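## Task

Move the orange bin and the blue bin, and no other bin, to the bench edge closest to the arms. Put the hook back in its present spot, lying flat on the bench with its handle sticking out past that edge. All other objects must stay on what they currently rest on. Anything that stays put only because a robot is holding it does not count. At the end, open the grippers and pull the arms away.

## Robot and tools

Robots: three identical i2rt Big YAM arms named arm1, arm2 and arm3. Each has six revolute joints, a two-finger gripper and a wrist camera. With joints 1 and 6 at zero and the hand held level pointing forward, the wrist camera rides on top of the hand looking toward the fingertips. The hand reaches roughly 1.0 m from the joint 1 axis when fully extended. Joints move at different speeds, so the hand can sweep a wide, curved path between two postures. Cameras: arm1_cam_wrist, arm2_cam_wrist, arm3_cam_wrist, plus two fixed room views, room_a and room_b (all 672x504 images).

Frame: one shared scene frame with its origin on the floor and +z up. The hand point is midway between the fingertips; the hand z axis runs along the fingers, and the fingers close along its y axis. Hand poses are based on each robot's actual foot pose, which is never printed.

execute_actions: argument "actions" is a list holding one action or nothing. An action is an object keyed by robot name (arm1, arm2, arm3); each robot gets a "joints" object. All values are absolute targets, not offsets, in joint space: joint1_rad to joint6_rad in radians, gripper_m in meters of fingertip gap. Any subset of joints and robots may be named; motions begin together but may finish at different moments. Ranges and done-tolerances: joint1_rad -2.879..2.879 (±0.045), base yaw, positive counter-clockwise seen from above, zero points the arm the way its foot faces. joint2_rad 0..3.141 (±0.14), shoulder, zero has the upper arm pointing back about level, increasing lifts it up then forward. joint3_rad 0..3.019 (±0.09), elbow, zero is fully folded, increasing opens it. joint4_rad -1.692..1.57 (±0.055), hand pitch, positive tips fingers up. joint5_rad -1.57..1.57 (±0.03), hand yaw, positive toward the arm's right. joint6_rad -2.094..2.094 (±0.035), hand roll, positive clockwise viewed from behind. gripper_m 0..0.093 (±0.003); each finger pad squeezes with about 50 to 62 N at most, some less. An action runs at most 15 s. Optional "cameras" picks which images come back (omitted, null or ["all"] gives every camera; [] gives none). Unknown keys, unknown camera names or out-of-range numbers reject the whole call with no motion. An empty actions list just reports state and images. Example: {"arm1": {"joints": {"gripper_m": 0.05}}, "arm2": {"joints": {"joint1_rad": 0.3}}}.

wait: "seconds" from 0 to 10; commands nothing new and returns the same output as an empty action. zoom_image: "camera" plus "region" [x0, y0, x1, y1] in pixels of that camera's most recent full image, top-left origin, at most 504x504. finished_scene: "scene" is the number of the scene being closed; it is irreversible and reports success.

Reading results: joint_positions gives current joint angles; the pictures line lists camera names in image order. joint_status tells how each commanded motion ended. off_target: stopped short and may still be pushing. contact_stop or time_out: target dropped, joint holds where it stopped; but a timed-out joint may keep a target up to 0.375, 0.375, 0.113, 0.225, 0.075, 0.3 rad (joints 1-6) away and keep pushing, and will move on if the path frees up. To relieve that, command the joint its reported position. "joint command not followed" (often with a cause line) means a safety check blocked the arm's joint targets, usually for self- or arm-to-arm clearance; the gripper part still runs, and blocked joints show not_followed and may be retried on later actions until they get passable targets. Empty calls never show this line. on_its_own lists uncommanded behavior; "held at" is the held target, not the current angle. Joints left out of an action may still be driving toward older targets. Tiny target changes may not move a joint. A joint carrying a load sags. Joint torques are raw drive outputs with per-arm offset, scale and noise, nonzero even in free air, so treat them as rough hints only. If a call reports a stop, later motion calls in that same reply are skipped.

Camera intrinsics (pinhole plus radial, OpenCV style): arm1_cam_wrist fx=fy=357.771, cx 335.425, cy 251.92; arm2_cam_wrist 339.31, 336.806, 252.905; arm3_cam_wrist 327.326, 334.892, 251.457; room_a 253.103, 333.842, 252.157; room_b 251.901, 334.554, 249.231.

Hazards: the arms do not halt on contact and can press very hard. A hard squeeze between two robots ends the run; a hard collision may too, and the clearance check can react late and ignores fingers, gripper housings and wrist cameras. Objects touching robots are fine. Knocking anything off the work area or onto the floor ends the scene. Avoid drops, slips, slams and heavy pushing. Loose items may occasionally be nudged by outside forces. Holding loads or pushing warms motors: MOTOR HOT appears from 85 °C; at 100 °C an OVER-TEMPERATURE FAULT makes that whole arm and gripper go limp and fall until cooled, with unmet keys marked limit_stop_at_motor_heat (resend those targets afterward). Some heat persists into the next scene. The robot holds the last command while you deliberate. Finish with objects resting on their own, grippers open and arms moved away, then call finished_scene.

Each tool is called after "Call:" as name(argument=value, ...), one argument or row to a line, values as JSON.

## Session

Call:
execute_actions(
  actions=[],
)

Scene clock: 0.00 s.
Joint torques (N m, as the arm reports them, + toward a larger angle): no reading
arm1.joint_positions: joint1_rad=+0.785 joint2_rad=+0.427 joint3_rad=+1.468 joint4_rad=-1.217 joint5_rad=+0.098 joint6_rad=-0.051 gripper_m=+0.094
arm1.joint_status: not commanded
arm1.hand: x=-1.0137 y=+0.1128 z=+1.4198 quat_wxyz=(-0.287, +0.705, -0.299, -0.576) (m; scene frame)
arm2.joint_positions: joint1_rad=-0.443 joint2_rad=+0.488 joint3_rad=+1.620 joint4_rad=-1.334 joint5_rad=-0.247 joint6_rad=-0.416 gripper_m=+0.094
arm2.joint_status: not commanded
arm2.hand: x=-0.0087 y=+0.1235 z=+1.4018 quat_wxyz=(-0.551, +0.599, -0.488, -0.315) (m; scene frame)
arm3.joint_positions: joint1_rad=-0.175 joint2_rad=+0.656 joint3_rad=+1.649 joint4_rad=-1.381 joint5_rad=-0.267 joint6_rad=-0.125 gripper_m=+0.095
arm3.joint_status: not commanded
arm3.hand: x=+0.9352 y=+0.2011 z=+1.3689 quat_wxyz=(-0.373, +0.626, -0.542, -0.420) (m; scene frame)
pictures: arm1_cam_wrist, arm2_cam_wrist, arm3_cam_wrist, room_a, room_b
Images, in order (width x height): arm1_cam_wrist 672x504, arm2_cam_wrist 672x504, arm3_cam_wrist 672x504, room_a 672x504, room_b 672x504.

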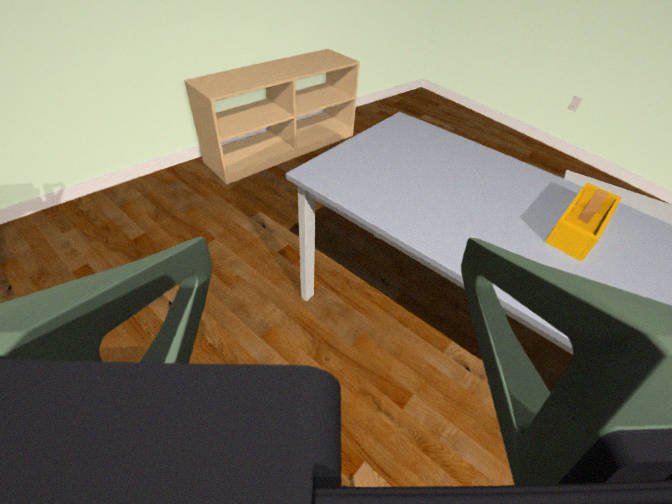

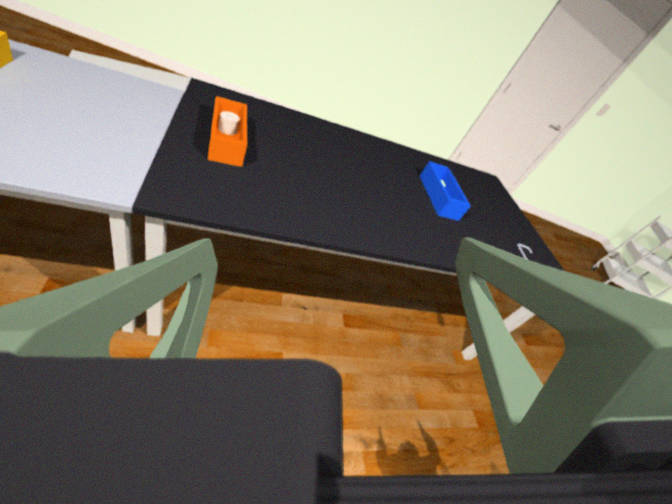

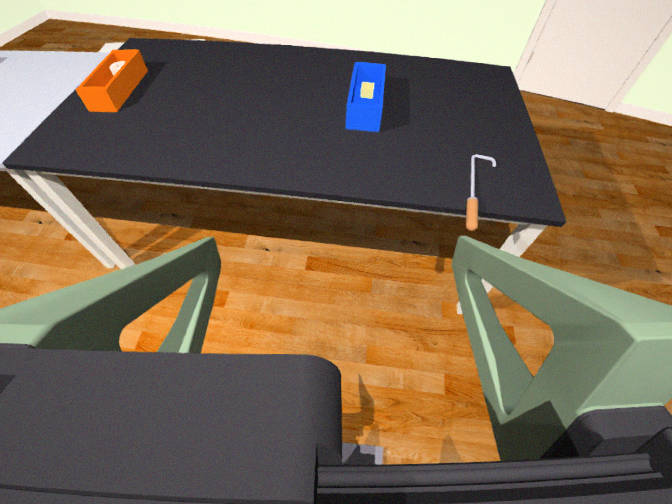

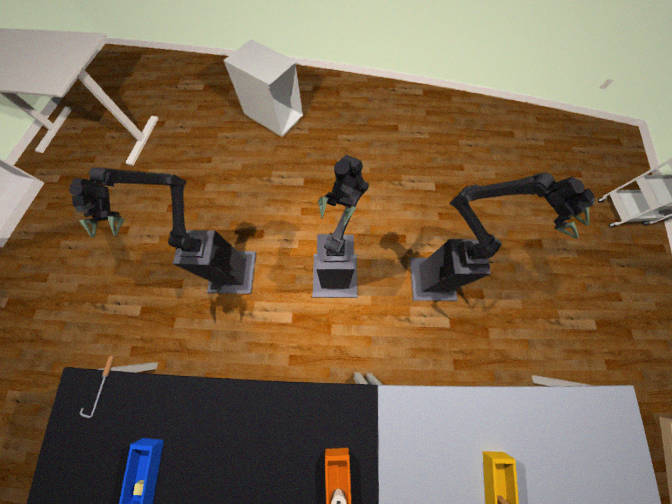

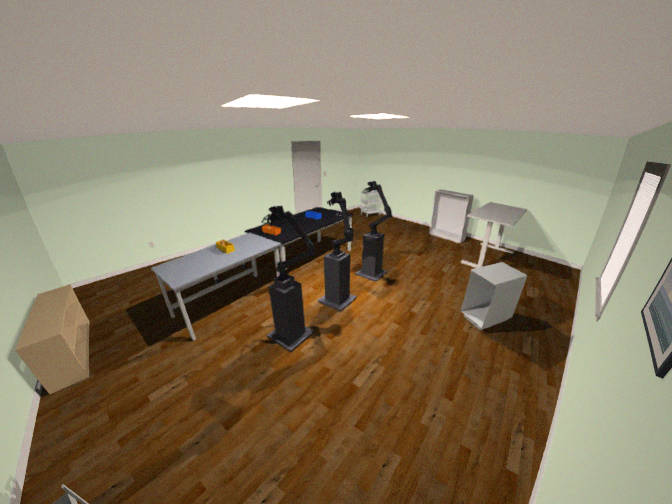

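Call:
execute_actions(
  actions=[
    {"arm3":{"joints":{"joint1_rad":0,"joint2_rad":1.57,"joint3_rad":1.57,"joint4_rad":0,"joint5_rad":0,"joint6_rad":0}},"arm2":{"joints":{"joint1_rad":0,"joint2_rad":2.2,"joint3_rad":2.2,"joint4_rad":-0.5,"joint5_rad":0,"joint6_rad":0}},"arm1":{"joints":{"joint1_rad":0,"joint2_rad":1.57,"joint3_rad":0.8,"joint4_rad":0.77,"joint5_rad":0,"joint6_rad":0}}},
  ],
)

Call:
execute_actions(
  actions=[
    {"arm3":{"joints":{"joint1_rad":-0.6,"joint4_rad":-0.8}},"arm2":{"joints":{"joint2_rad":2.8,"joint3_rad":2.9,"joint4_rad":-0.1}},"arm1":{"joints":{"joint3_rad":1.57,"joint4_rad":0}}},
  ],
)

Scene clock: 7.27 s.
Joint torques (N m, as the arm reports them, + toward a larger angle): arm1=[ -0.96 -11.96   9.49   2.38   0.06   0.09] | arm2=[ -0.11 -25.75  12.06   1.83   0.19   0.17] | arm3=[  2.21 -14.7   12.74   2.38   0.21   0.13]
arm1.joint_positions: joint1_rad=-0.007 joint2_rad=+1.562 joint3_rad=+0.771 joint4_rad=+0.751 joint5_rad=+0.000 joint6_rad=-0.014 gripper_m=+0.094
arm1.joint_status: all done
arm1.hand: x=-0.9356 y=+0.6033 z=+1.0104 quat_wxyz=(-0.488, +0.516, -0.505, -0.491) (m; scene frame)
arm2.joint_positions: joint1_rad=-0.008 joint2_rad=+2.186 joint3_rad=+2.164 joint4_rad=-0.510 joint5_rad=-0.005 joint6_rad=-0.016 gripper_m=+0.094
arm2.joint_status: all done
arm2.hand: x=-0.0360 y=+0.8885 z=+1.0028 quat_wxyz=(-0.349, +0.626, -0.602, -0.352) (m; scene frame)
arm3.joint_positions: joint1_rad=-0.008 joint2_rad=+1.575 joint3_rad=+1.563 joint4_rad=-0.015 joint5_rad=-0.003 joint6_rad=-0.016 gripper_m=+0.095
arm3.joint_status: all done
arm3.hand: x=+0.9418 y=+0.7210 z=+1.2191 quat_wxyz=(-0.492, +0.514, -0.502, -0.492) (m; scene frame)
pictures: arm1_cam_wrist, arm2_cam_wrist, arm3_cam_wrist, room_a, room_b
Images, in order (width x height): arm1_cam_wrist 672x504, arm2_cam_wrist 672x504, arm3_cam_wrist 672x504, room_a 672x504, room_b 672x504.

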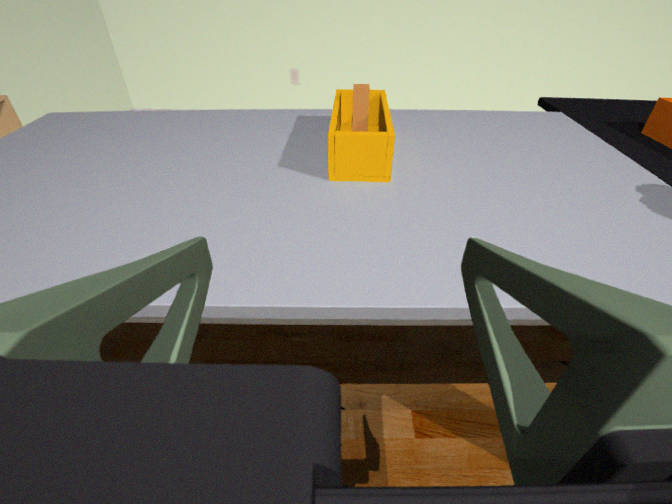

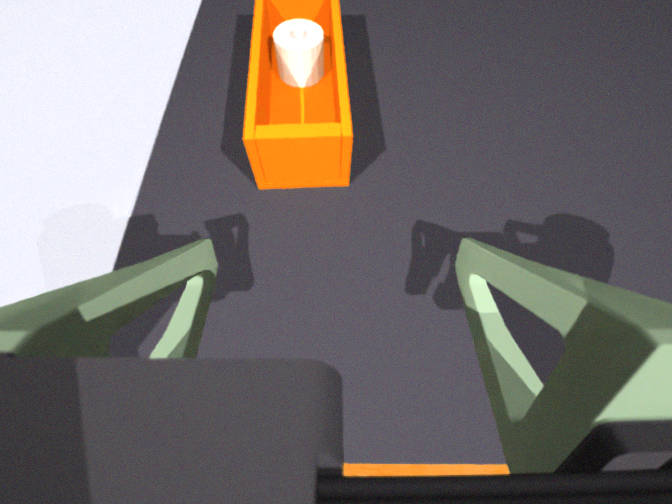

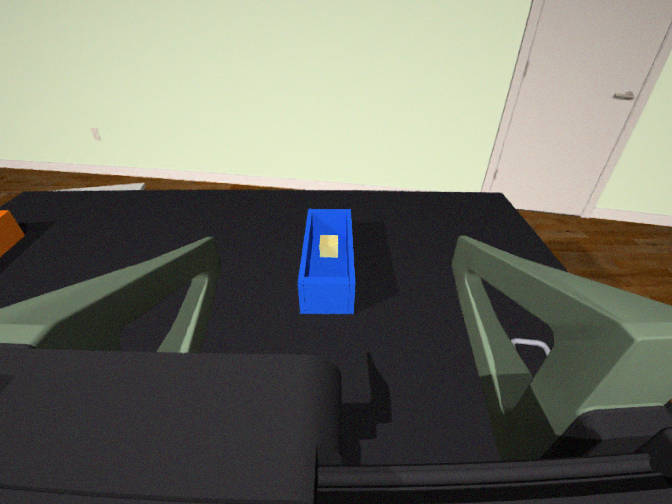

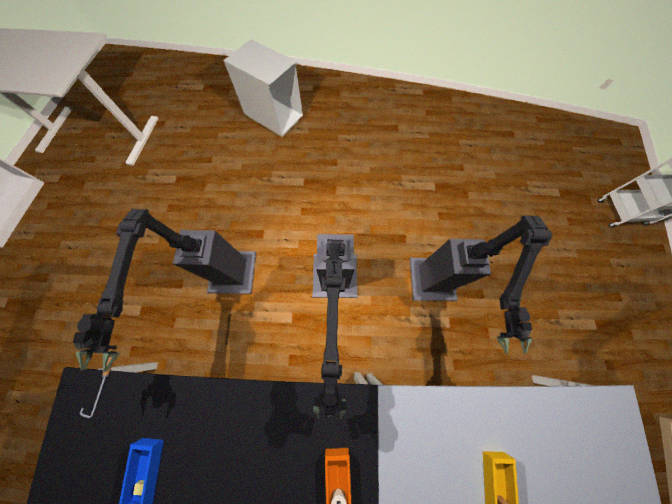

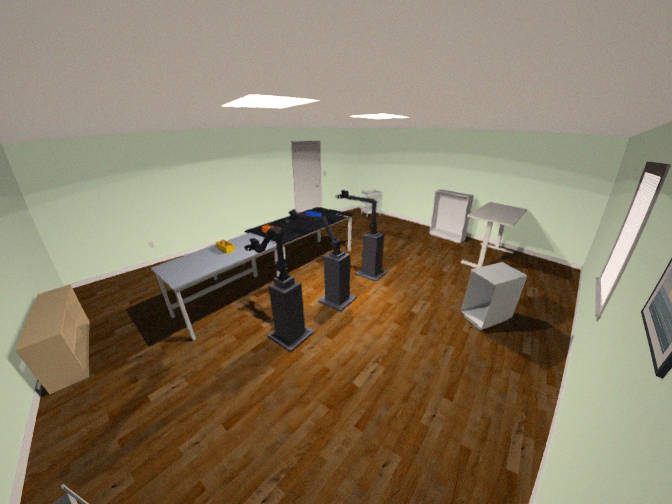

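Scene clock: 9.03 s.
Joint torques (N m, as the arm reports them, + toward a larger angle): arm1=[ -0.96 -16.21  13.93   1.54   0.06   0.09] | arm2=[  0.16 -32.32  13.82   1.99   0.2    0.17] | arm3=[  1.58 -14.85  12.4    0.95  -0.02   0.06]
arm1.joint_positions: joint1_rad=-0.007 joint2_rad=+1.570 joint3_rad=+1.517 joint4_rad=+0.006 joint5_rad=+0.000 joint6_rad=-0.014 gripper_m=+0.094
arm1.joint_status: all done
arm1.hand: x=-0.9357 y=+0.7200 z=+1.2590 quat_wxyz=(-0.486, +0.518, -0.507, -0.489) (m; scene frame)
arm2.joint_positions: joint1_rad=-0.008 joint2_rad=+2.802 joint3_rad=+2.837 joint4_rad=-0.113 joint5_rad=-0.005 joint6_rad=-0.016 gripper_m=+0.094
arm2.joint_status: all done
arm2.hand: x=-0.0387 y=+1.0274 z=+0.9224 quat_wxyz=(-0.478, +0.530, -0.508, -0.482) (m; scene frame)
arm3.joint_positions: joint1_rad=-0.607 joint2_rad=+1.575 joint3_rad=+1.563 joint4_rad=-0.791 joint5_rad=+0.003 joint6_rad=-0.013 gripper_m=+0.095
arm3.joint_status: all done
arm3.hand: x=+1.3068 y=+0.5353 z=+1.0483 quat_wxyz=(-0.329, +0.442, -0.817, -0.172) (m; scene frame)
pictures: arm1_cam_wrist, arm2_cam_wrist, arm3_cam_wrist, room_a, room_b
Images, in order (width x height): arm1_cam_wrist 672x504, arm2_cam_wrist 672x504, arm3_cam_wrist 672x504, room_a 672x504, room_b 672x504.

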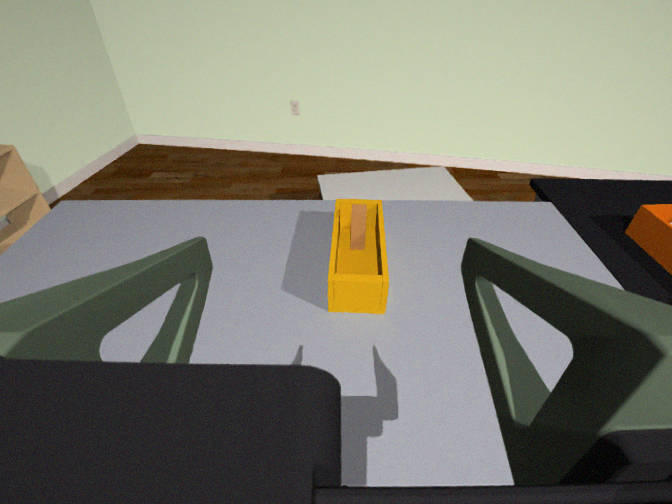

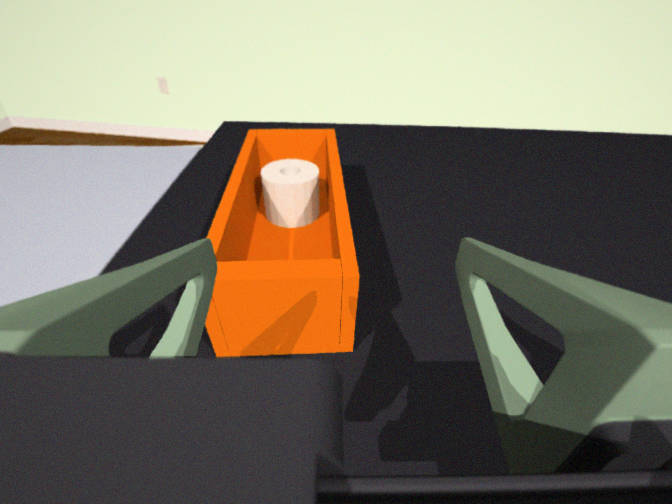

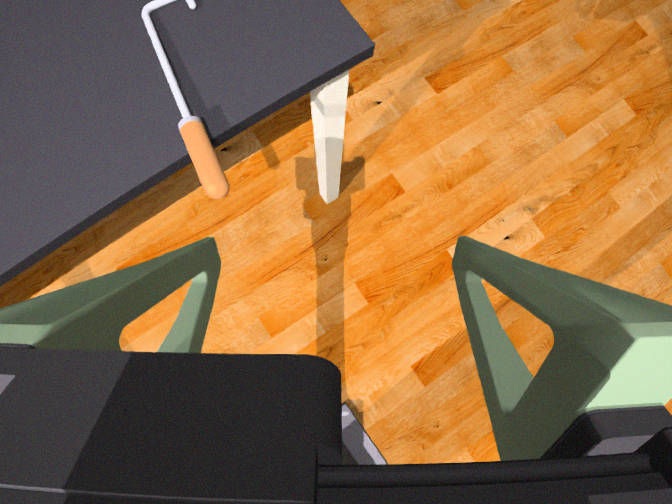

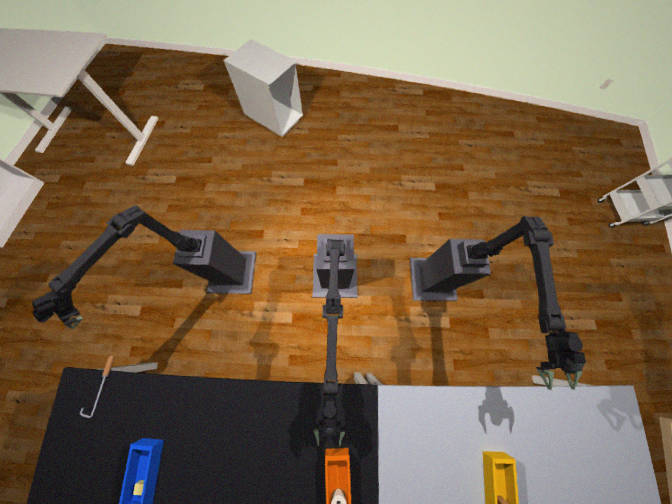

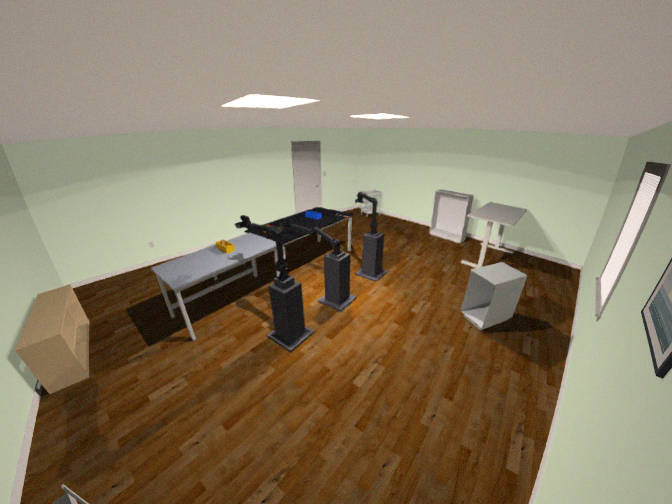

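Call:
execute_actions(
  actions=[
    {"arm3":{"joints":{"joint1_rad":-0.62,"joint2_rad":1.97,"joint3_rad":1.0,"joint4_rad":1.0,"joint5_rad":-0.62}},"arm2":{"joints":{"joint2_rad":1.2,"joint3_rad":0.5,"joint4_rad":0.5}},"arm1":{"joints":{"joint2_rad":0.8,"joint3_rad":0.5,"joint4_rad":0}}},
  ],
  cameras=["arm3_cam_wrist","arm2_cam_wrist","room_a"],
)

Scene clock: 24.67 s.
Joint torques (N m, as the arm reports them, + toward a larger angle): arm1=[-1.01 -3.83 10.74  1.82  0.06  0.09] | arm2=[ 0.26 -8.89  7.36  1.72  0.21  0.17] | arm3=[  0.29 -14.47   9.08   2.16  -0.01   0.08]
arm1.joint_positions: joint1_rad=-0.007 joint2_rad=+0.800 joint3_rad=+0.483 joint4_rad=-0.003 joint5_rad=+0.000 joint6_rad=-0.014 gripper_m=+0.094
arm1.joint_status: all done
arm1.hand: x=-0.9327 y=+0.4058 z=+1.0356 quat_wxyz=(-0.411, +0.581, -0.567, -0.415) (m; scene frame)
arm2.joint_positions: joint1_rad=-0.008 joint2_rad=+1.209 joint3_rad=+0.505 joint4_rad=+0.494 joint5_rad=-0.005 joint6_rad=-0.016 gripper_m=+0.094
arm2.joint_status: all done
arm2.hand: x=-0.0276 y=+0.4820 z=+0.9457 quat_wxyz=(-0.443, +0.561, -0.538, -0.446) (m; scene frame)
arm3.joint_positions: joint1_rad=-0.610 joint2_rad=+1.965 joint3_rad=+0.985 joint4_rad=+0.984 joint5_rad=-0.617 joint6_rad=-0.012 gripper_m=+0.095
arm3.joint_status: all done
arm3.hand: x=+1.2320 y=+0.5997 z=+0.8585 quat_wxyz=(-0.496, +0.509, -0.492, -0.503) (m; scene frame)
pictures: arm2_cam_wrist, arm3_cam_wrist, room_a
Images, in order (width x height): arm2_cam_wrist 672x504, arm3_cam_wrist 672x504, room_a 672x504.

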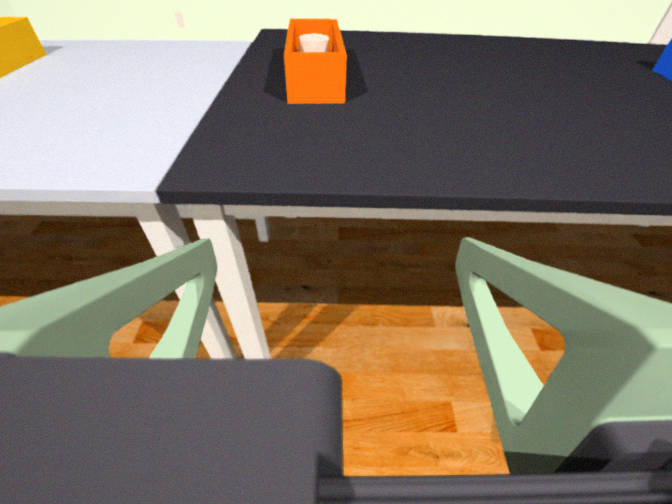

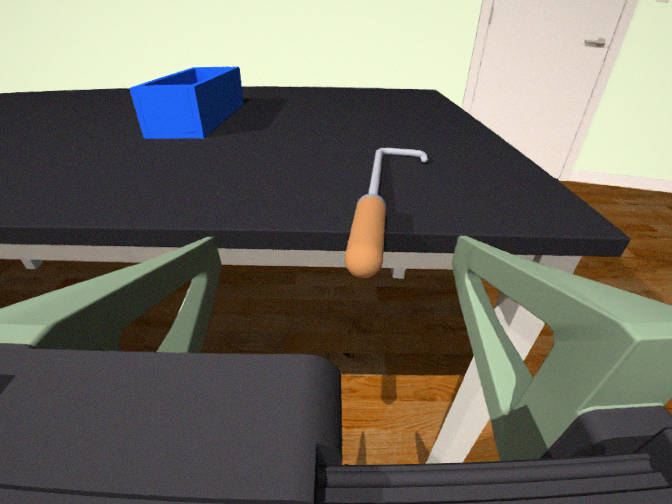

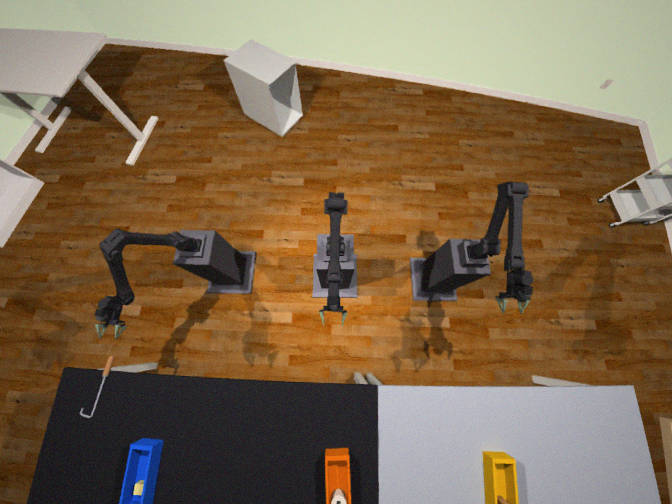

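Call:
execute_actions(
  actions=[
    {"arm3":{"joints":{"joint1_rad":-0.53,"joint2_rad":2.25,"joint3_rad":1.18,"joint4_rad":1.11,"joint5_rad":-0.37}}},
  ],
  cameras=["arm3_cam_wrist"],
)

Scene clock: 32.43 s.
Joint torques (N m, as the arm reports them, + toward a larger angle): arm1=[-1.02 -3.81 10.73  1.84  0.06  0.09] | arm2=[ 0.13 -9.03  7.36  1.72  0.18  0.19] | arm3=[  0.43 -17.94   8.66   2.06   0.2    0.09]
arm1.joint_positions: joint1_rad=-0.007 joint2_rad=+0.800 joint3_rad=+0.483 joint4_rad=-0.003 joint5_rad=+0.000 joint6_rad=-0.014 gripper_m=+0.094
arm1.joint_status: not commanded
arm1.hand: x=-0.9327 y=+0.4058 z=+1.0356 quat_wxyz=(-0.411, +0.581, -0.567, -0.415) (m; scene frame)
arm2.joint_positions: joint1_rad=-0.008 joint2_rad=+1.209 joint3_rad=+0.505 joint4_rad=+0.494 joint5_rad=-0.005 joint6_rad=-0.016 gripper_m=+0.094
arm2.joint_status: not commanded
arm2.hand: x=-0.0276 y=+0.4820 z=+0.9457 quat_wxyz=(-0.443, +0.561, -0.538, -0.446) (m; scene frame)
arm3.joint_positions: joint1_rad=-0.524 joint2_rad=+2.254 joint3_rad=+1.158 joint4_rad=+1.098 joint5_rad=-0.373 joint6_rad=-0.012 gripper_m=+0.095
arm3.joint_status: all done
arm3.hand: x=+1.2426 y=+0.6609 z=+0.7626 quat_wxyz=(-0.533, +0.469, -0.531, -0.462) (m; scene frame)
pictures: arm3_cam_wrist
Images, in order (width x height): arm3_cam_wrist 672x504.

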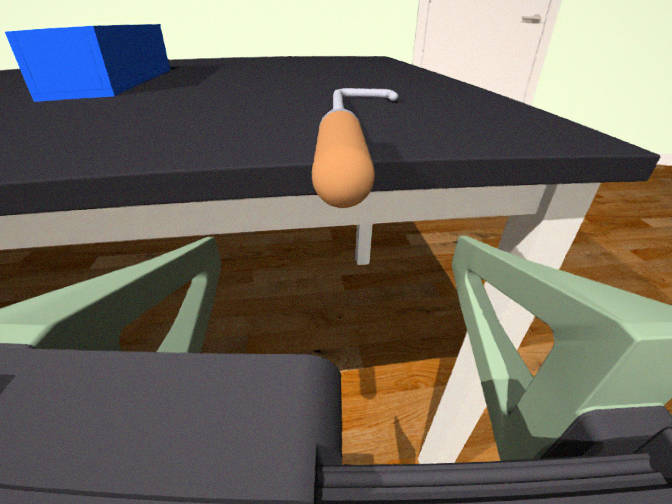

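Call:
execute_actions(
  actions=[
    {"arm3":{"joints":{"joint1_rad":-0.485,"joint2_rad":2.39,"joint3_rad":1.545,"joint4_rad":0.88,"joint5_rad":-0.325}}},
  ],
  cameras=["arm3_cam_wrist"],
)

Scene clock: 40.13 s.
Joint torques (N m, as the arm reports them, + toward a larger angle): arm1=[-1.02 -3.83 10.73  1.83  0.06  0.09] | arm2=[ 0.35 -9.11  7.36  1.77  0.2   0.19] | arm3=[  1.42 -19.85  11.41   1.47   0.21   0.08]
arm1.joint_positions: joint1_rad=-0.007 joint2_rad=+0.800 joint3_rad=+0.483 joint4_rad=-0.003 joint5_rad=+0.000 joint6_rad=-0.014 gripper_m=+0.094
arm1.joint_status: not commanded
arm1.hand: x=-0.9327 y=+0.4058 z=+1.0356 quat_wxyz=(-0.411, +0.581, -0.567, -0.415) (m; scene frame)
arm2.joint_positions: joint1_rad=-0.008 joint2_rad=+1.209 joint3_rad=+0.505 joint4_rad=+0.494 joint5_rad=-0.005 joint6_rad=-0.016 gripper_m=+0.094
arm2.joint_status: not commanded
arm2.hand: x=-0.0276 y=+0.4820 z=+0.9457 quat_wxyz=(-0.443, +0.561, -0.538, -0.446) (m; scene frame)
arm3.joint_positions: joint1_rad=-0.487 joint2_rad=+2.385 joint3_rad=+1.517 joint4_rad=+0.886 joint5_rad=-0.327 joint6_rad=-0.012 gripper_m=+0.095
arm3.joint_status: all done
arm3.hand: x=+1.2727 y=+0.7617 z=+0.7736 quat_wxyz=(-0.541, +0.464, -0.528, -0.462) (m; scene frame)
pictures: arm3_cam_wrist
Images, in order (width x height): arm3_cam_wrist 672x504.

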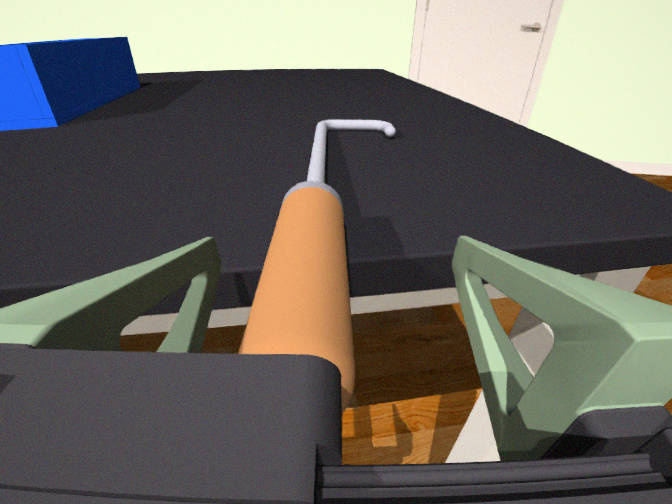

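Call:
execute_actions(
  actions=[
    {"arm3":{"joints":{"joint1_rad":-0.463}}},
  ],
  cameras=[],
)

Call:
execute_actions(
  actions=[
    {"arm3":{"joints":{"gripper_m":0.0}}},
  ],
  cameras=["arm3_cam_wrist"],
)

Call:
execute_actions(
  actions=[
    {"arm3":{"joints":{"joint2_rad":2.1,"joint4_rad":0.7}}},
  ],
  cameras=[],
)

Call:
execute_actions(
  actions=[
    {"arm3":{"joints":{"joint1_rad":0.0,"joint2_rad":2.33,"joint3_rad":2.08,"joint4_rad":0.3,"joint5_rad":0,"joint6_rad":1.57}}},
  ],
  cameras=["arm3_cam_wrist","room_a","room_b"],
)

Scene clock: 47.20 s.
Joint torques (N m, as the arm reports them, + toward a larger angle): arm1=[-1.01 -3.84 10.72  1.84  0.06  0.09] | arm2=[ 0.15 -8.89  7.4   1.79  0.19  0.17] | arm3=[  1.49 -20.24  11.3    1.48   0.2    0.09]
arm1.joint_positions: joint1_rad=-0.007 joint2_rad=+0.800 joint3_rad=+0.483 joint4_rad=-0.003 joint5_rad=+0.000 joint6_rad=-0.014 gripper_m=+0.094
arm1.joint_status: not commanded
arm1.hand: x=-0.9327 y=+0.4058 z=+1.0356 quat_wxyz=(-0.411, +0.581, -0.567, -0.415) (m; scene frame)
arm2.joint_positions: joint1_rad=-0.008 joint2_rad=+1.209 joint3_rad=+0.505 joint4_rad=+0.494 joint5_rad=-0.005 joint6_rad=-0.016 gripper_m=+0.094
arm2.joint_status: not commanded
arm2.hand: x=-0.0276 y=+0.4820 z=+0.9457 quat_wxyz=(-0.443, +0.561, -0.538, -0.446) (m; scene frame)
arm3.joint_positions: joint1_rad=-0.470 joint2_rad=+2.385 joint3_rad=+1.517 joint4_rad=+0.886 joint5_rad=-0.327 joint6_rad=-0.012 gripper_m=+0.095
arm3.joint_status: all done
arm3.hand: x=+1.2590 y=+0.7674 z=+0.7737 quat_wxyz=(-0.537, +0.469, -0.524, -0.466) (m; scene frame)
pictures: none
No camera images: the call's "cameras" was empty. Leave "cameras" out to get every camera's image.

Scene clock: 47.93 s.
Joint torques (N m, as the arm reports them, + toward a larger angle): arm1=[-1.02 -3.82 10.73  1.83  0.06  0.09] | arm2=[ 0.04 -9.1   7.4   1.8   0.2   0.17] | arm3=[  1.54 -20.3   11.26   1.49   0.13   0.06]
arm1.joint_positions: joint1_rad=-0.007 joint2_rad=+0.800 joint3_rad=+0.483 joint4_rad=-0.003 joint5_rad=+0.000 joint6_rad=-0.014 gripper_m=+0.094
arm1.joint_status: not commanded
arm1.hand: x=-0.9327 y=+0.4058 z=+1.0356 quat_wxyz=(-0.411, +0.581, -0.567, -0.415) (m; scene frame)
arm2.joint_positions: joint1_rad=-0.008 joint2_rad=+1.209 joint3_rad=+0.505 joint4_rad=+0.494 joint5_rad=-0.005 joint6_rad=-0.016 gripper_m=+0.094
arm2.joint_status: not commanded
arm2.hand: x=-0.0276 y=+0.4820 z=+0.9457 quat_wxyz=(-0.443, +0.561, -0.538, -0.446) (m; scene frame)
arm3.joint_positions: joint1_rad=-0.470 joint2_rad=+2.385 joint3_rad=+1.517 joint4_rad=+0.886 joint5_rad=-0.325 joint6_rad=-0.012 gripper_m=+0.030
arm3.joint_status: gripper_m off_target (ended at +0.030, target +0.000)
arm3.hand: x=+1.2594 y=+0.7674 z=+0.7737 quat_wxyz=(-0.537, +0.468, -0.525, -0.466) (m; scene frame)
pictures: arm3_cam_wrist
Images, in order (width x height): arm3_cam_wrist 672x504.

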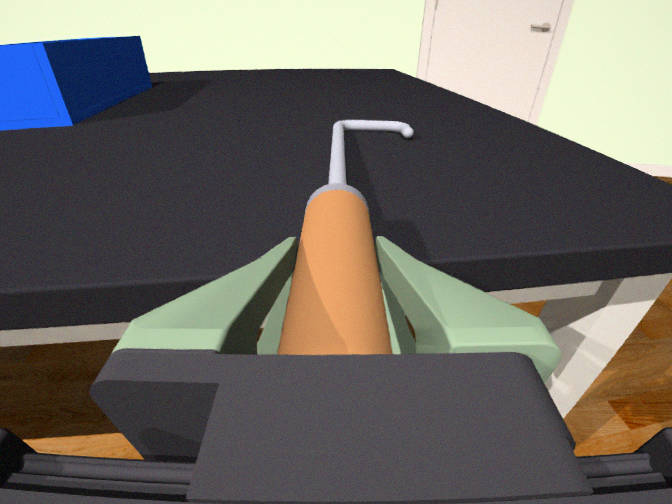

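Scene clock: 49.20 s.
Joint torques (N m, as the arm reports them, + toward a larger angle): arm1=[-1.01 -3.79 10.72  1.83  0.06  0.09] | arm2=[ 0.26 -8.97  7.34  1.74  0.21  0.17] | arm3=[  1.53 -20.53  13.31   2.55   0.14   0.1 ]
arm1.joint_positions: joint1_rad=-0.007 joint2_rad=+0.800 joint3_rad=+0.483 joint4_rad=-0.003 joint5_rad=+0.000 joint6_rad=-0.014 gripper_m=+0.094
arm1.joint_status: not commanded
arm1.hand: x=-0.9327 y=+0.4058 z=+1.0356 quat_wxyz=(-0.411, +0.581, -0.567, -0.415) (m; scene frame)
arm2.joint_positions: joint1_rad=-0.008 joint2_rad=+1.209 joint3_rad=+0.505 joint4_rad=+0.494 joint5_rad=-0.005 joint6_rad=-0.016 gripper_m=+0.094
arm2.joint_status: not commanded
arm2.hand: x=-0.0276 y=+0.4820 z=+0.9457 quat_wxyz=(-0.443, +0.561, -0.538, -0.446) (m; scene frame)
arm3.joint_positions: joint1_rad=-0.470 joint2_rad=+2.112 joint3_rad=+1.517 joint4_rad=+0.677 joint5_rad=-0.325 joint6_rad=-0.011 gripper_m=+0.030
arm3.joint_status: all done
arm3.hand: x=+1.2602 y=+0.7684 z=+0.9446 quat_wxyz=(-0.557, +0.459, -0.504, -0.474) (m; scene frame)
pictures: none
No camera images: the call's "cameras" was empty. Leave "cameras" out to get every camera's image.

Scene clock: 51.37 s.
Joint torques (N m, as the arm reports them, + toward a larger angle): arm1=[-1.03 -3.79 10.73  1.84  0.06  0.09] | arm2=[ 0.18 -8.91  7.38  1.78  0.21  0.16] | arm3=[  1.53 -25.46  18.99   2.68   0.06   0.1 ]
arm1.joint_positions: joint1_rad=-0.007 joint2_rad=+0.800 joint3_rad=+0.483 joint4_rad=-0.003 joint5_rad=+0.000 joint6_rad=-0.014 gripper_m=+0.094
arm1.joint_status: not commanded
arm1.hand: x=-0.9327 y=+0.4058 z=+1.0356 quat_wxyz=(-0.411, +0.581, -0.567, -0.415) (m; scene frame)
arm2.joint_positions: joint1_rad=-0.008 joint2_rad=+1.209 joint3_rad=+0.505 joint4_rad=+0.494 joint5_rad=-0.005 joint6_rad=-0.016 gripper_m=+0.094
arm2.joint_status: not commanded
arm2.hand: x=-0.0276 y=+0.4820 z=+0.9457 quat_wxyz=(-0.443, +0.561, -0.538, -0.446) (m; scene frame)
arm3.joint_positions: joint1_rad=-0.002 joint2_rad=+2.360 joint3_rad=+2.004 joint4_rad=+0.276 joint5_rad=+0.001 joint6_rad=+1.543 gripper_m=+0.030
arm3.joint_status: all done
arm3.hand: x=+0.9339 y=+0.9418 z=+0.9162 quat_wxyz=(-0.003, +0.014, -0.737, -0.676) (m; scene frame)
pictures: arm3_cam_wrist, room_a, room_b
Images, in order (width x height): arm3_cam_wrist 672x504, room_a 672x504, room_b 672x504.

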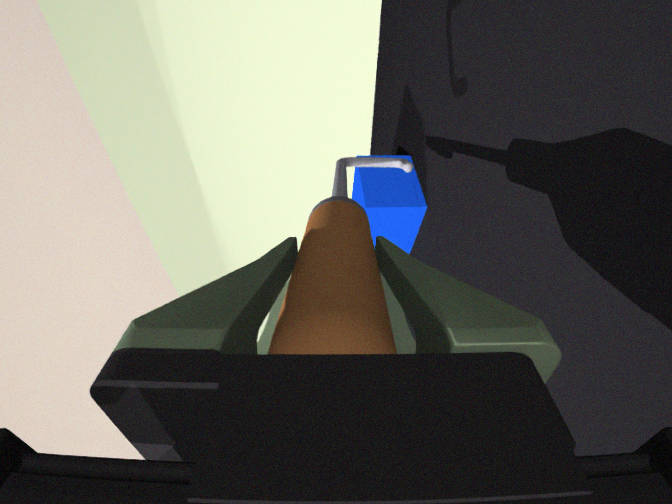

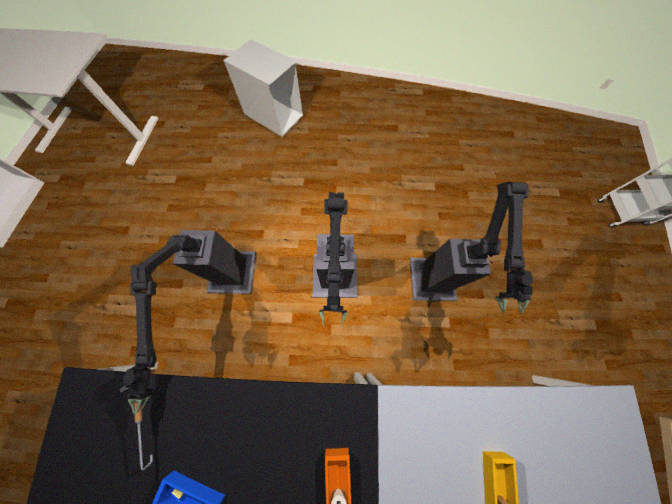

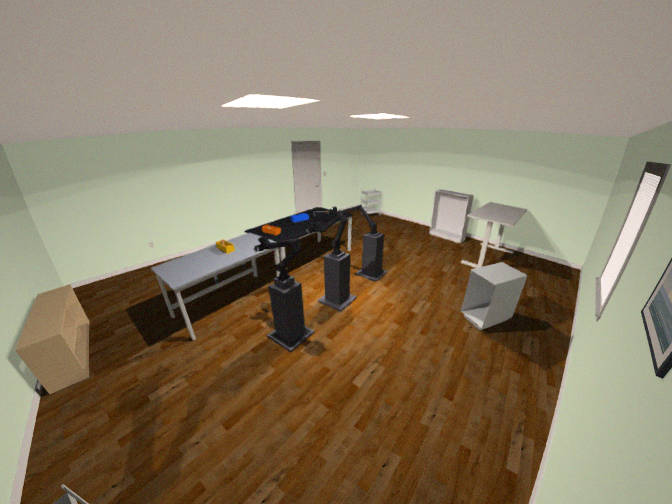

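Call:
execute_actions(
  actions=[
    {"arm3":{"joints":{"joint3_rad":2.4,"joint2_rad":2.33,"joint4_rad":0.1}},"arm2":{"joints":{"joint1_rad":-0.45,"joint2_rad":1.9,"joint3_rad":2.0,"joint4_rad":-0.2,"joint5_rad":0.3}}},
  ],
  cameras=[],
)

Call:
execute_actions(
  actions=[
    {"arm3":{"joints":{"joint1_rad":0.1,"joint3_rad":3.0,"joint2_rad":2.72,"joint4_rad":-0.1}}},
  ],
  cameras=["arm3_cam_wrist","room_a","arm2_cam_wrist"],
)

Scene clock: 57.63 s.
Joint torques (N m, as the arm reports them, + toward a larger angle): arm1=[-1.01 -3.8  10.74  1.82  0.06  0.09] | arm2=[  0.15 -22.13  12.49   1.12   0.15   0.18] | arm3=[  1.21 -25.35  19.02   2.85   0.06   0.09]
arm1.joint_positions: joint1_rad=-0.007 joint2_rad=+0.800 joint3_rad=+0.483 joint4_rad=-0.003 joint5_rad=+0.000 joint6_rad=-0.014 gripper_m=+0.094
arm1.joint_status: not commanded
arm1.hand: x=-0.9327 y=+0.4058 z=+1.0356 quat_wxyz=(-0.411, +0.581, -0.567, -0.415) (m; scene frame)
arm2.joint_positions: joint1_rad=-0.458 joint2_rad=+1.891 joint3_rad=+1.958 joint4_rad=-0.194 joint5_rad=+0.297 joint6_rad=-0.015 gripper_m=+0.095
arm2.joint_status: all done
arm2.hand: x=+0.3711 y=+0.7266 z=+1.2001 quat_wxyz=(-0.612, +0.324, -0.675, -0.254) (m; scene frame)
arm3.joint_positions: joint1_rad=-0.002 joint2_rad=+2.354 joint3_rad=+2.329 joint4_rad=+0.074 joint5_rad=+0.001 joint6_rad=+1.545 gripper_m=+0.030
arm3.joint_status: all done
arm3.hand: x=+0.9342 y=+0.9657 z=+1.0729 quat_wxyz=(-0.003, +0.012, -0.692, -0.722) (m; scene frame)
pictures: none
No camera images: the call's "cameras" was empty. Leave "cameras" out to get every camera's image.

Scene clock: 59.33 s.
Joint torques (N m, as the arm reports them, + toward a larger angle): arm1=[-1.01 -3.77 10.73  1.83  0.07  0.09] | arm2=[  0.11 -22.09  12.4    1.28   0.17   0.17] | arm3=[  0.58 -29.61  20.44   3.2    0.11   0.08]
arm1.joint_positions: joint1_rad=-0.007 joint2_rad=+0.800 joint3_rad=+0.483 joint4_rad=-0.003 joint5_rad=+0.000 joint6_rad=-0.014 gripper_m=+0.094
arm1.joint_status: not commanded
arm1.hand: x=-0.9327 y=+0.4058 z=+1.0356 quat_wxyz=(-0.411, +0.581, -0.567, -0.415) (m; scene frame)
arm2.joint_positions: joint1_rad=-0.458 joint2_rad=+1.891 joint3_rad=+1.958 joint4_rad=-0.194 joint5_rad=+0.297 joint6_rad=-0.015 gripper_m=+0.095
arm2.joint_status: not commanded
arm2.hand: x=+0.3711 y=+0.7266 z=+1.2001 quat_wxyz=(-0.612, +0.324, -0.675, -0.254) (m; scene frame)
arm3.joint_positions: joint1_rad=+0.101 joint2_rad=+2.769 joint3_rad=+2.915 joint4_rad=-0.140 joint5_rad=+0.000 joint6_rad=+1.545 gripper_m=+0.030
arm3.joint_status: all done
arm3.hand: x=+0.8272 y=+1.0166 z=+0.9825 quat_wxyz=(+0.035, +0.049, -0.705, -0.707) (m; scene frame)
pictures: arm2_cam_wrist, arm3_cam_wrist, room_a
Images, in order (width x height): arm2_cam_wrist 672x504, arm3_cam_wrist 672x504, room_a 672x504.

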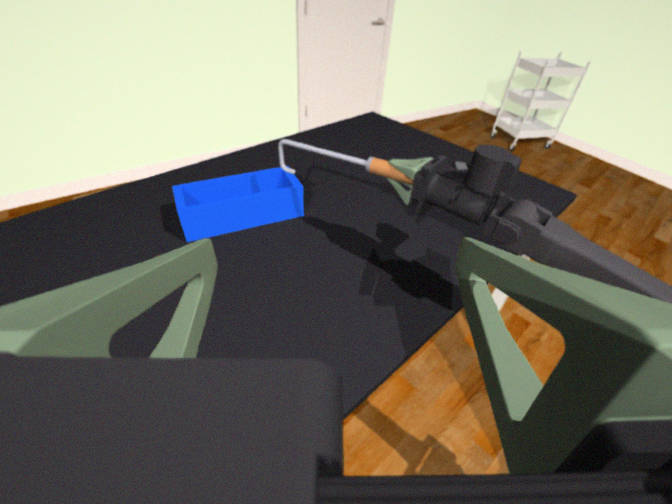

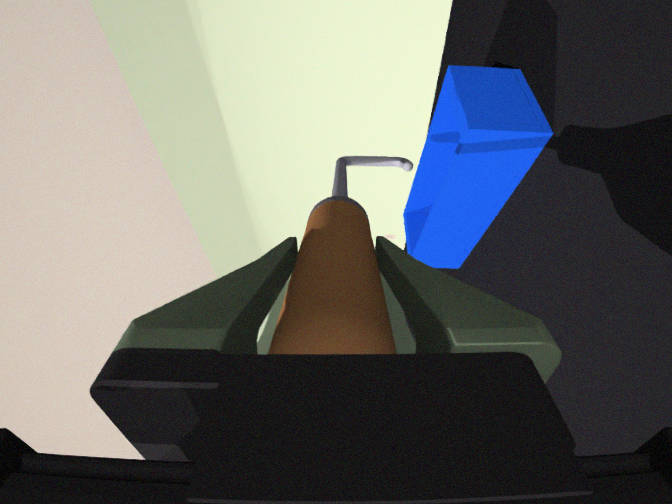

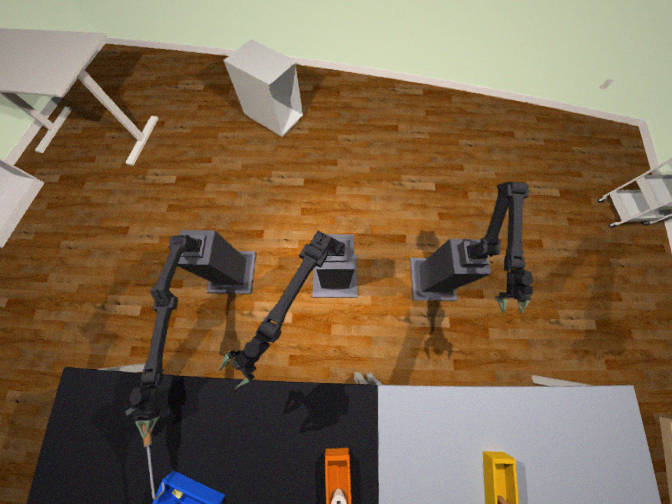

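Call:
execute_actions(
  actions=[
    {"arm3":{"joints":{"joint5_rad":0.07,"joint2_rad":2.80,"joint4_rad":-0.05}}},
  ],
  cameras=["arm3_cam_wrist","room_a","arm2_cam_wrist"],
)

Call:
zoom_image(
  camera="arm2_cam_wrist",
  region=[160,110,420,260],
)

Call:
zoom_image(
  camera="room_a",
  region=[100,414,260,504],
)

Scene clock: 63.67 s.
Joint torques (N m, as the arm reports them, + toward a larger angle): arm1=[-1.03 -3.79 10.73  1.83  0.06  0.09] | arm2=[  0.01 -21.88  12.38   1.29   0.15   0.17] | arm3=[  1.05 -27.31  20.45   3.5    0.07   0.11]
arm1.joint_positions: joint1_rad=-0.007 joint2_rad=+0.800 joint3_rad=+0.483 joint4_rad=-0.003 joint5_rad=+0.000 joint6_rad=-0.014 gripper_m=+0.094
arm1.joint_status: not commanded
arm1.hand: x=-0.9327 y=+0.4058 z=+1.0356 quat_wxyz=(-0.411, +0.581, -0.567, -0.415) (m; scene frame)
arm2.joint_positions: joint1_rad=-0.458 joint2_rad=+1.891 joint3_rad=+1.958 joint4_rad=-0.194 joint5_rad=+0.297 joint6_rad=-0.015 gripper_m=+0.095
arm2.joint_status: not commanded
arm2.hand: x=+0.3711 y=+0.7266 z=+1.2001 quat_wxyz=(-0.612, +0.324, -0.675, -0.254) (m; scene frame)
arm3.joint_positions: joint1_rad=+0.100 joint2_rad=+2.820 joint3_rad=+2.915 joint4_rad=-0.097 joint5_rad=+0.071 joint6_rad=+1.545 gripper_m=+0.030
arm3.joint_status: all done
arm3.hand: x=+0.8393 y=+1.0231 z=+0.9413 quat_wxyz=(+0.009, +0.024, -0.709, -0.704) (m; scene frame)
pictures: arm2_cam_wrist, arm3_cam_wrist, room_a
Images, in order (width x height): arm2_cam_wrist 672x504, arm3_cam_wrist 672x504, room_a 672x504.

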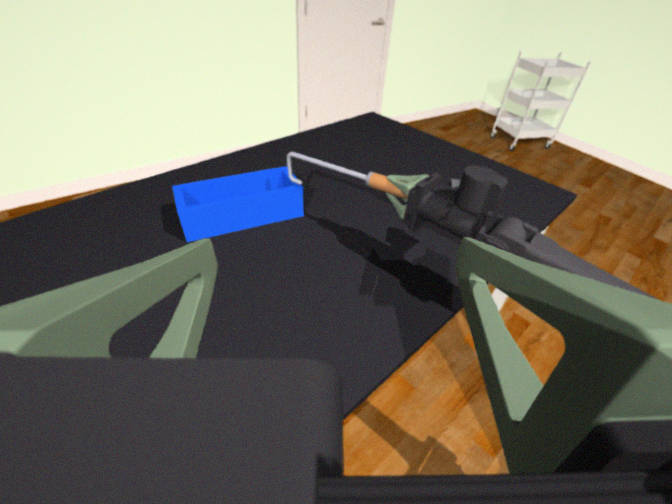

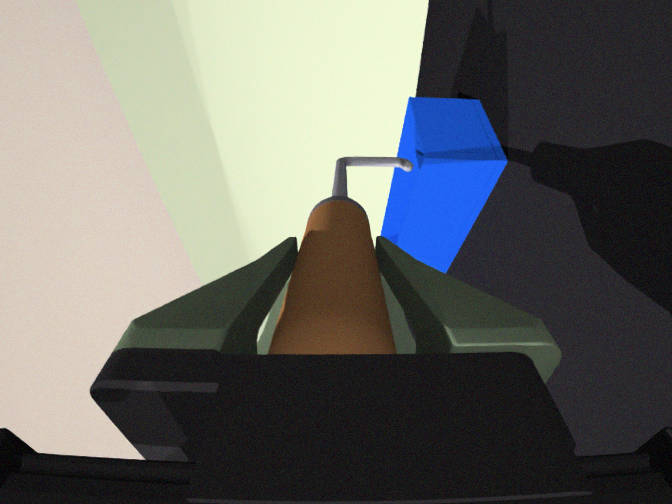

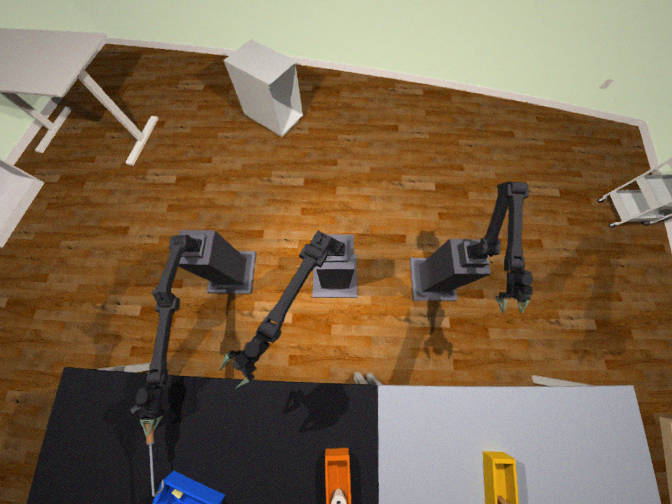

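Region (160, 110, 420, 260) of arm2_cam_wrist's 672x504 image, scaled by 1.938, with more detail than that image has; it fills the top 291 rows of this view, and the rest is white.

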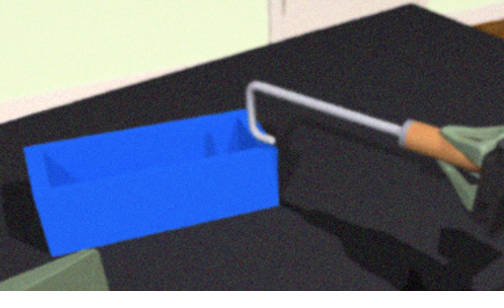

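Region (100, 414, 260, 504) of room_a's 672x504 image, scaled by 3.150, with more detail than that image has; it fills the top 284 rows of this view, and the rest is white.

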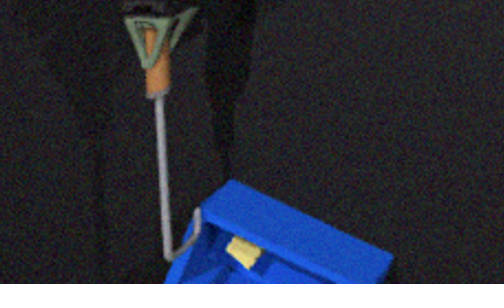

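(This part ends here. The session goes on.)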